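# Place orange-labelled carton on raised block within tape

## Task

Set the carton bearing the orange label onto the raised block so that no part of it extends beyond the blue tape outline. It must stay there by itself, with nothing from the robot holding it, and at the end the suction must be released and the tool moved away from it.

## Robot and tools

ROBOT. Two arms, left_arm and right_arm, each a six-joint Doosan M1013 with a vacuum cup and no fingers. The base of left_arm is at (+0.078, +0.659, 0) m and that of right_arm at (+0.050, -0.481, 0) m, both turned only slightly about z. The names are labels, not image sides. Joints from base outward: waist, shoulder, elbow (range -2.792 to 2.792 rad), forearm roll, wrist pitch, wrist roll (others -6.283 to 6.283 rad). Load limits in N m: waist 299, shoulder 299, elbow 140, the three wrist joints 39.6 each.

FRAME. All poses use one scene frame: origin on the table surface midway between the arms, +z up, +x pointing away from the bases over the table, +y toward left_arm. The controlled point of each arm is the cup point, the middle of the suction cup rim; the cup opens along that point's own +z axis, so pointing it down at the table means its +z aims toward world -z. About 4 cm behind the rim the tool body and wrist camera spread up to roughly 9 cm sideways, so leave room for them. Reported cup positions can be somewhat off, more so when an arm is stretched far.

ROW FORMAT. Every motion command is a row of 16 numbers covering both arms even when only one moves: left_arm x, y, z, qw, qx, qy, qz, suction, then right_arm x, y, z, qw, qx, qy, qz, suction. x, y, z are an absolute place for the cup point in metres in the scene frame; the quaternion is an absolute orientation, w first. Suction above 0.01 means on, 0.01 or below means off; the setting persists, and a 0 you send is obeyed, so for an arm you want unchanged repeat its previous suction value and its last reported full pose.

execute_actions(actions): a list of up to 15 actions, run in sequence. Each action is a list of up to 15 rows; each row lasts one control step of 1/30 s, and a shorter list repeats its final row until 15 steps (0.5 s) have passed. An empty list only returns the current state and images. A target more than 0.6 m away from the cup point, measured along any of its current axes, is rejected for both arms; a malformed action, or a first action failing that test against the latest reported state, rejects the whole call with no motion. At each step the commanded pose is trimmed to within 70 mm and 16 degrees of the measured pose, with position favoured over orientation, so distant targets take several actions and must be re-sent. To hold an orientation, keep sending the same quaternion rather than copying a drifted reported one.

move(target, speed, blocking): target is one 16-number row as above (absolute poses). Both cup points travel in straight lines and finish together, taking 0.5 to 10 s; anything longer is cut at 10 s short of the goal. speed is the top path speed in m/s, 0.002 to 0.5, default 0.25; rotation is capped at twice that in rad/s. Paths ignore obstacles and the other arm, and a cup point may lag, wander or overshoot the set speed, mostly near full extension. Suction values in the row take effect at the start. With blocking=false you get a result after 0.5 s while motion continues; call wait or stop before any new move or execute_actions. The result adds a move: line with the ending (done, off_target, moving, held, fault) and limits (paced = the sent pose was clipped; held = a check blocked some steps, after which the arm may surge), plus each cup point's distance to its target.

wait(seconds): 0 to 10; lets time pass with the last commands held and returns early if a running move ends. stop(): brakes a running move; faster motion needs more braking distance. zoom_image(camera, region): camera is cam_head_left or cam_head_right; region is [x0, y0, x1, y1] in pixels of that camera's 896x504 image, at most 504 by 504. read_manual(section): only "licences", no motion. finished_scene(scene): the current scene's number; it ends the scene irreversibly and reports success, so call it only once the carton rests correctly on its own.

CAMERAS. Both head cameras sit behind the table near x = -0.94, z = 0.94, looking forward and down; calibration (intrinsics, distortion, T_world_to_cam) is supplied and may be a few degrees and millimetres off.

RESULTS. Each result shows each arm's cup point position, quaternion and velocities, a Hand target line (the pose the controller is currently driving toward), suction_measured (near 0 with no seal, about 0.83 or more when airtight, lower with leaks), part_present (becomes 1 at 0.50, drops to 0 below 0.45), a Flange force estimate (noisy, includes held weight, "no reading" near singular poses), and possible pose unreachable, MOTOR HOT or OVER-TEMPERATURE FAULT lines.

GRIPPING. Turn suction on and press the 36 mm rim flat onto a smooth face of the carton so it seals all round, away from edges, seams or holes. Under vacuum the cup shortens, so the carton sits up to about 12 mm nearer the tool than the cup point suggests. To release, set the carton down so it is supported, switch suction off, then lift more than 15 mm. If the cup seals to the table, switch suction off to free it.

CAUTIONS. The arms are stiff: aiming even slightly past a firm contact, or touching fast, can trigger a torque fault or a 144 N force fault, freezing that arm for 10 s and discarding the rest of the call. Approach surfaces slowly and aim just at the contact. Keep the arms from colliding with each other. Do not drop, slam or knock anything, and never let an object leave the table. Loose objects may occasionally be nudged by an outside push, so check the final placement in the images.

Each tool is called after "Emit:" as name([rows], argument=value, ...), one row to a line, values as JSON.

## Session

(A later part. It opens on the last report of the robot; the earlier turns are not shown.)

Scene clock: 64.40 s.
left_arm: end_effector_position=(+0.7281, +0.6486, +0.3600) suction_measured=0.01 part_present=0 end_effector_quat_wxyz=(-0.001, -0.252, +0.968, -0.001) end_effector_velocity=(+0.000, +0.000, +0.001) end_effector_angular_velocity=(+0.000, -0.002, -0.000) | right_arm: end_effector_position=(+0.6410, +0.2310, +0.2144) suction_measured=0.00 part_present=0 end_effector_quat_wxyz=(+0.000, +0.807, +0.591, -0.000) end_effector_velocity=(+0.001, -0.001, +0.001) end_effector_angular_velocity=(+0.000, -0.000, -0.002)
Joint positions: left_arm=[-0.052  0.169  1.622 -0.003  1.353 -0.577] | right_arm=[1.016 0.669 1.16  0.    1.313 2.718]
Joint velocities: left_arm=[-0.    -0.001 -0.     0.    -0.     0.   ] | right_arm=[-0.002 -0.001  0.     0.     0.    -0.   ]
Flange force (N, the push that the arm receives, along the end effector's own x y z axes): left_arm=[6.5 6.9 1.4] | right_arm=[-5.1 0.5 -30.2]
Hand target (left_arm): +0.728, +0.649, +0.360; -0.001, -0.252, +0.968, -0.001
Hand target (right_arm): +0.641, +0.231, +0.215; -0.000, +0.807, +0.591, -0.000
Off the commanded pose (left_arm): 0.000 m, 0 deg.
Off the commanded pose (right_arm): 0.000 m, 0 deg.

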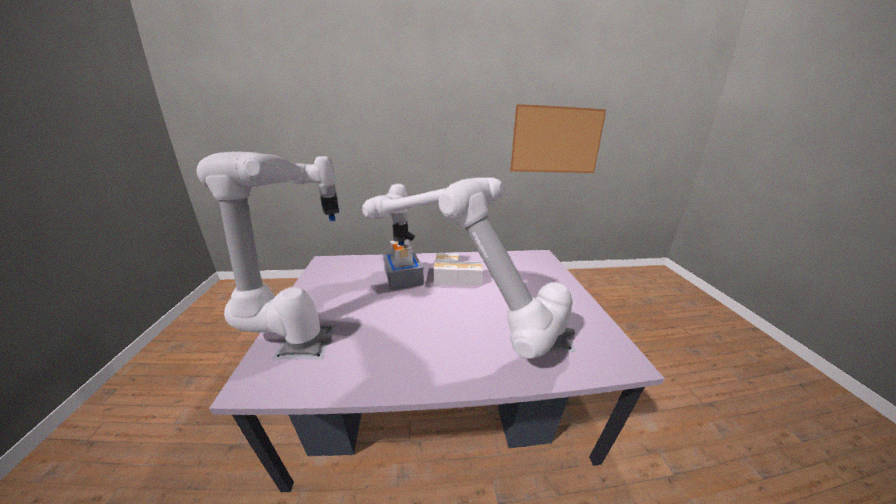

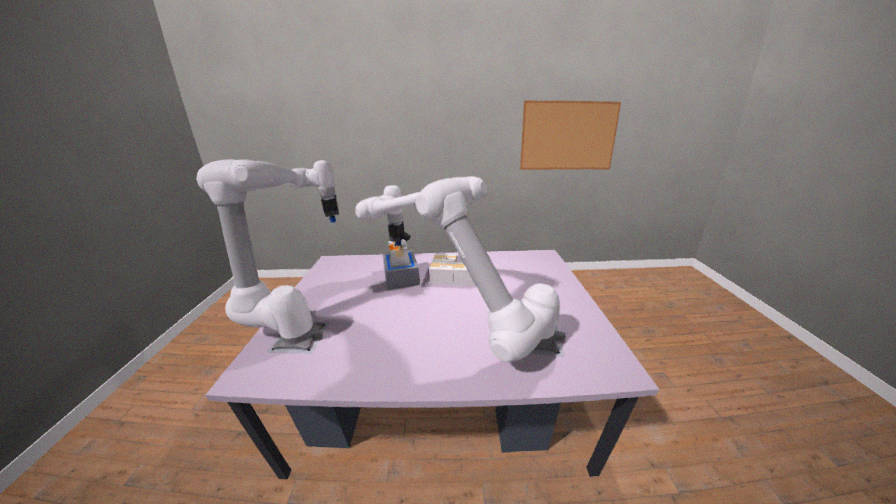

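Emit:
move(target=[0.7281,0.6486,0.36,-0.001,-0.252,0.968,-0.001,0, 0.641,0.231,0.37,0,0.807,0.591,0,0], speed=0.3)

Emit:
zoom_image(camera="cam_head_left", region=[380, 230, 430, 280])

Emit:
zoom_image(camera="cam_head_right", region=[380, 230, 430, 280])

Scene clock: 67.70 s.
left_arm: end_effector_position=(+0.7281, +0.6486, +0.3600) suction_measured=0.01 part_present=0 end_effector_quat_wxyz=(-0.001, -0.252, +0.968, -0.001) end_effector_velocity=(-0.000, +0.000, -0.001) end_effector_angular_velocity=(+0.000, +0.002, +0.001) | right_arm: end_effector_position=(+0.6410, +0.2310, +0.3701) suction_measured=0.00 part_present=0 end_effector_quat_wxyz=(-0.000, +0.807, +0.591, +0.000) end_effector_velocity=(+0.001, -0.000, -0.001) end_effector_angular_velocity=(-0.002, +0.001, -0.001)
Joint positions: left_arm=[-0.052  0.169  1.622 -0.003  1.353 -0.577] | right_arm=[1.016 0.631 0.942 0.    1.569 2.718]
Joint velocities: left_arm=[ 0.001  0.001  0.001 -0.     0.    -0.   ] | right_arm=[-0.001  0.001 -0.    -0.001  0.001  0.   ]
Flange force (N, the push that the arm receives, along the end effector's own x y z axes): left_arm=[6.0 6.9 3.6] | right_arm=[-3.4 -2.4 2.1]
Hand target (left_arm): +0.728, +0.649, +0.360; -0.001, -0.252, +0.968, -0.001
Hand target (right_arm): +0.641, +0.231, +0.370; +0.000, +0.807, +0.591, +0.000
Off the commanded pose (left_arm): 0.000 m, 0 deg.
Off the commanded pose (right_arm): 0.000 m, 0 deg.
move: done

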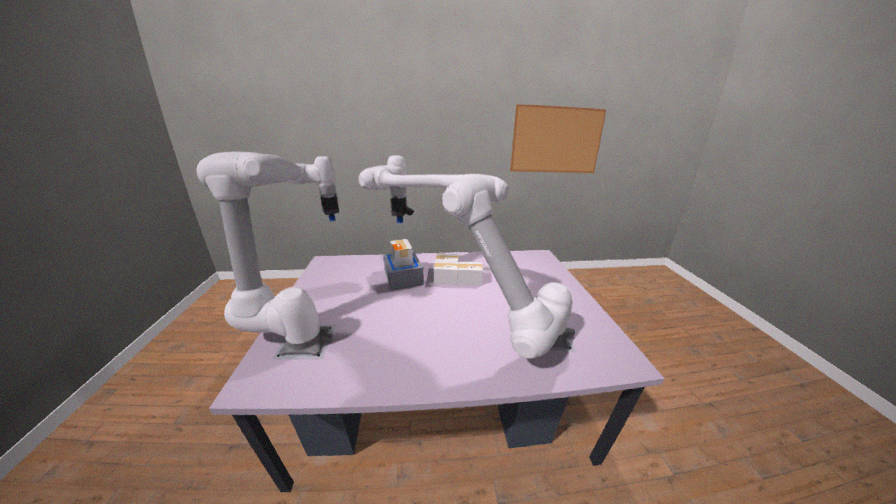

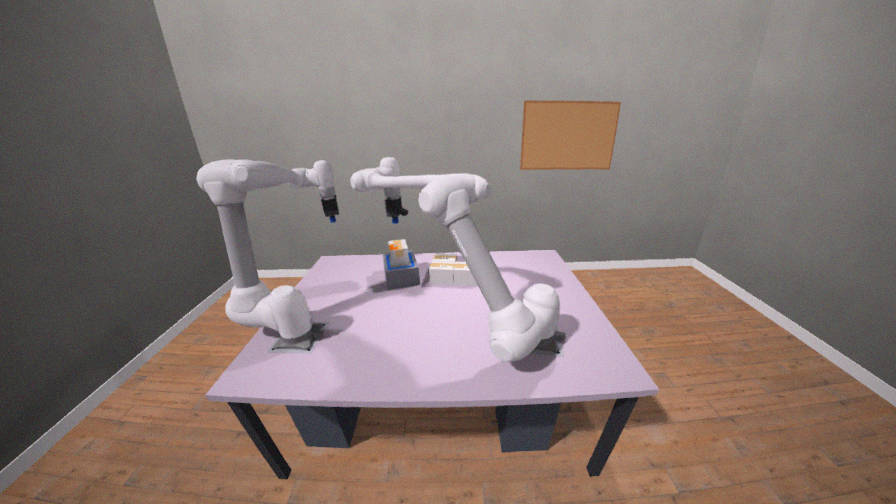

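Region (380, 230, 430, 280) of cam_head_left's 896x504 image, scaled by 10.080, with more detail than that image has.

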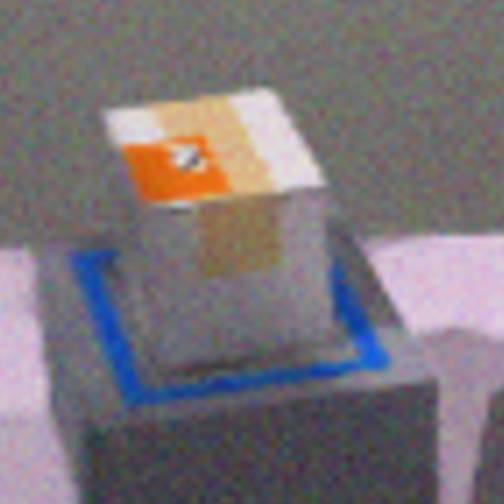

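Region (380, 230, 430, 280) of cam_head_right's 896x504 image, scaled by 10.080, with more detail than that image has.

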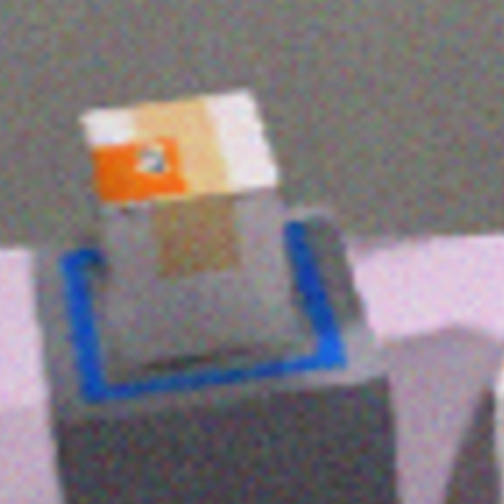

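Emit:
finished_scene(scene=1)

The scene is finished: the task was done.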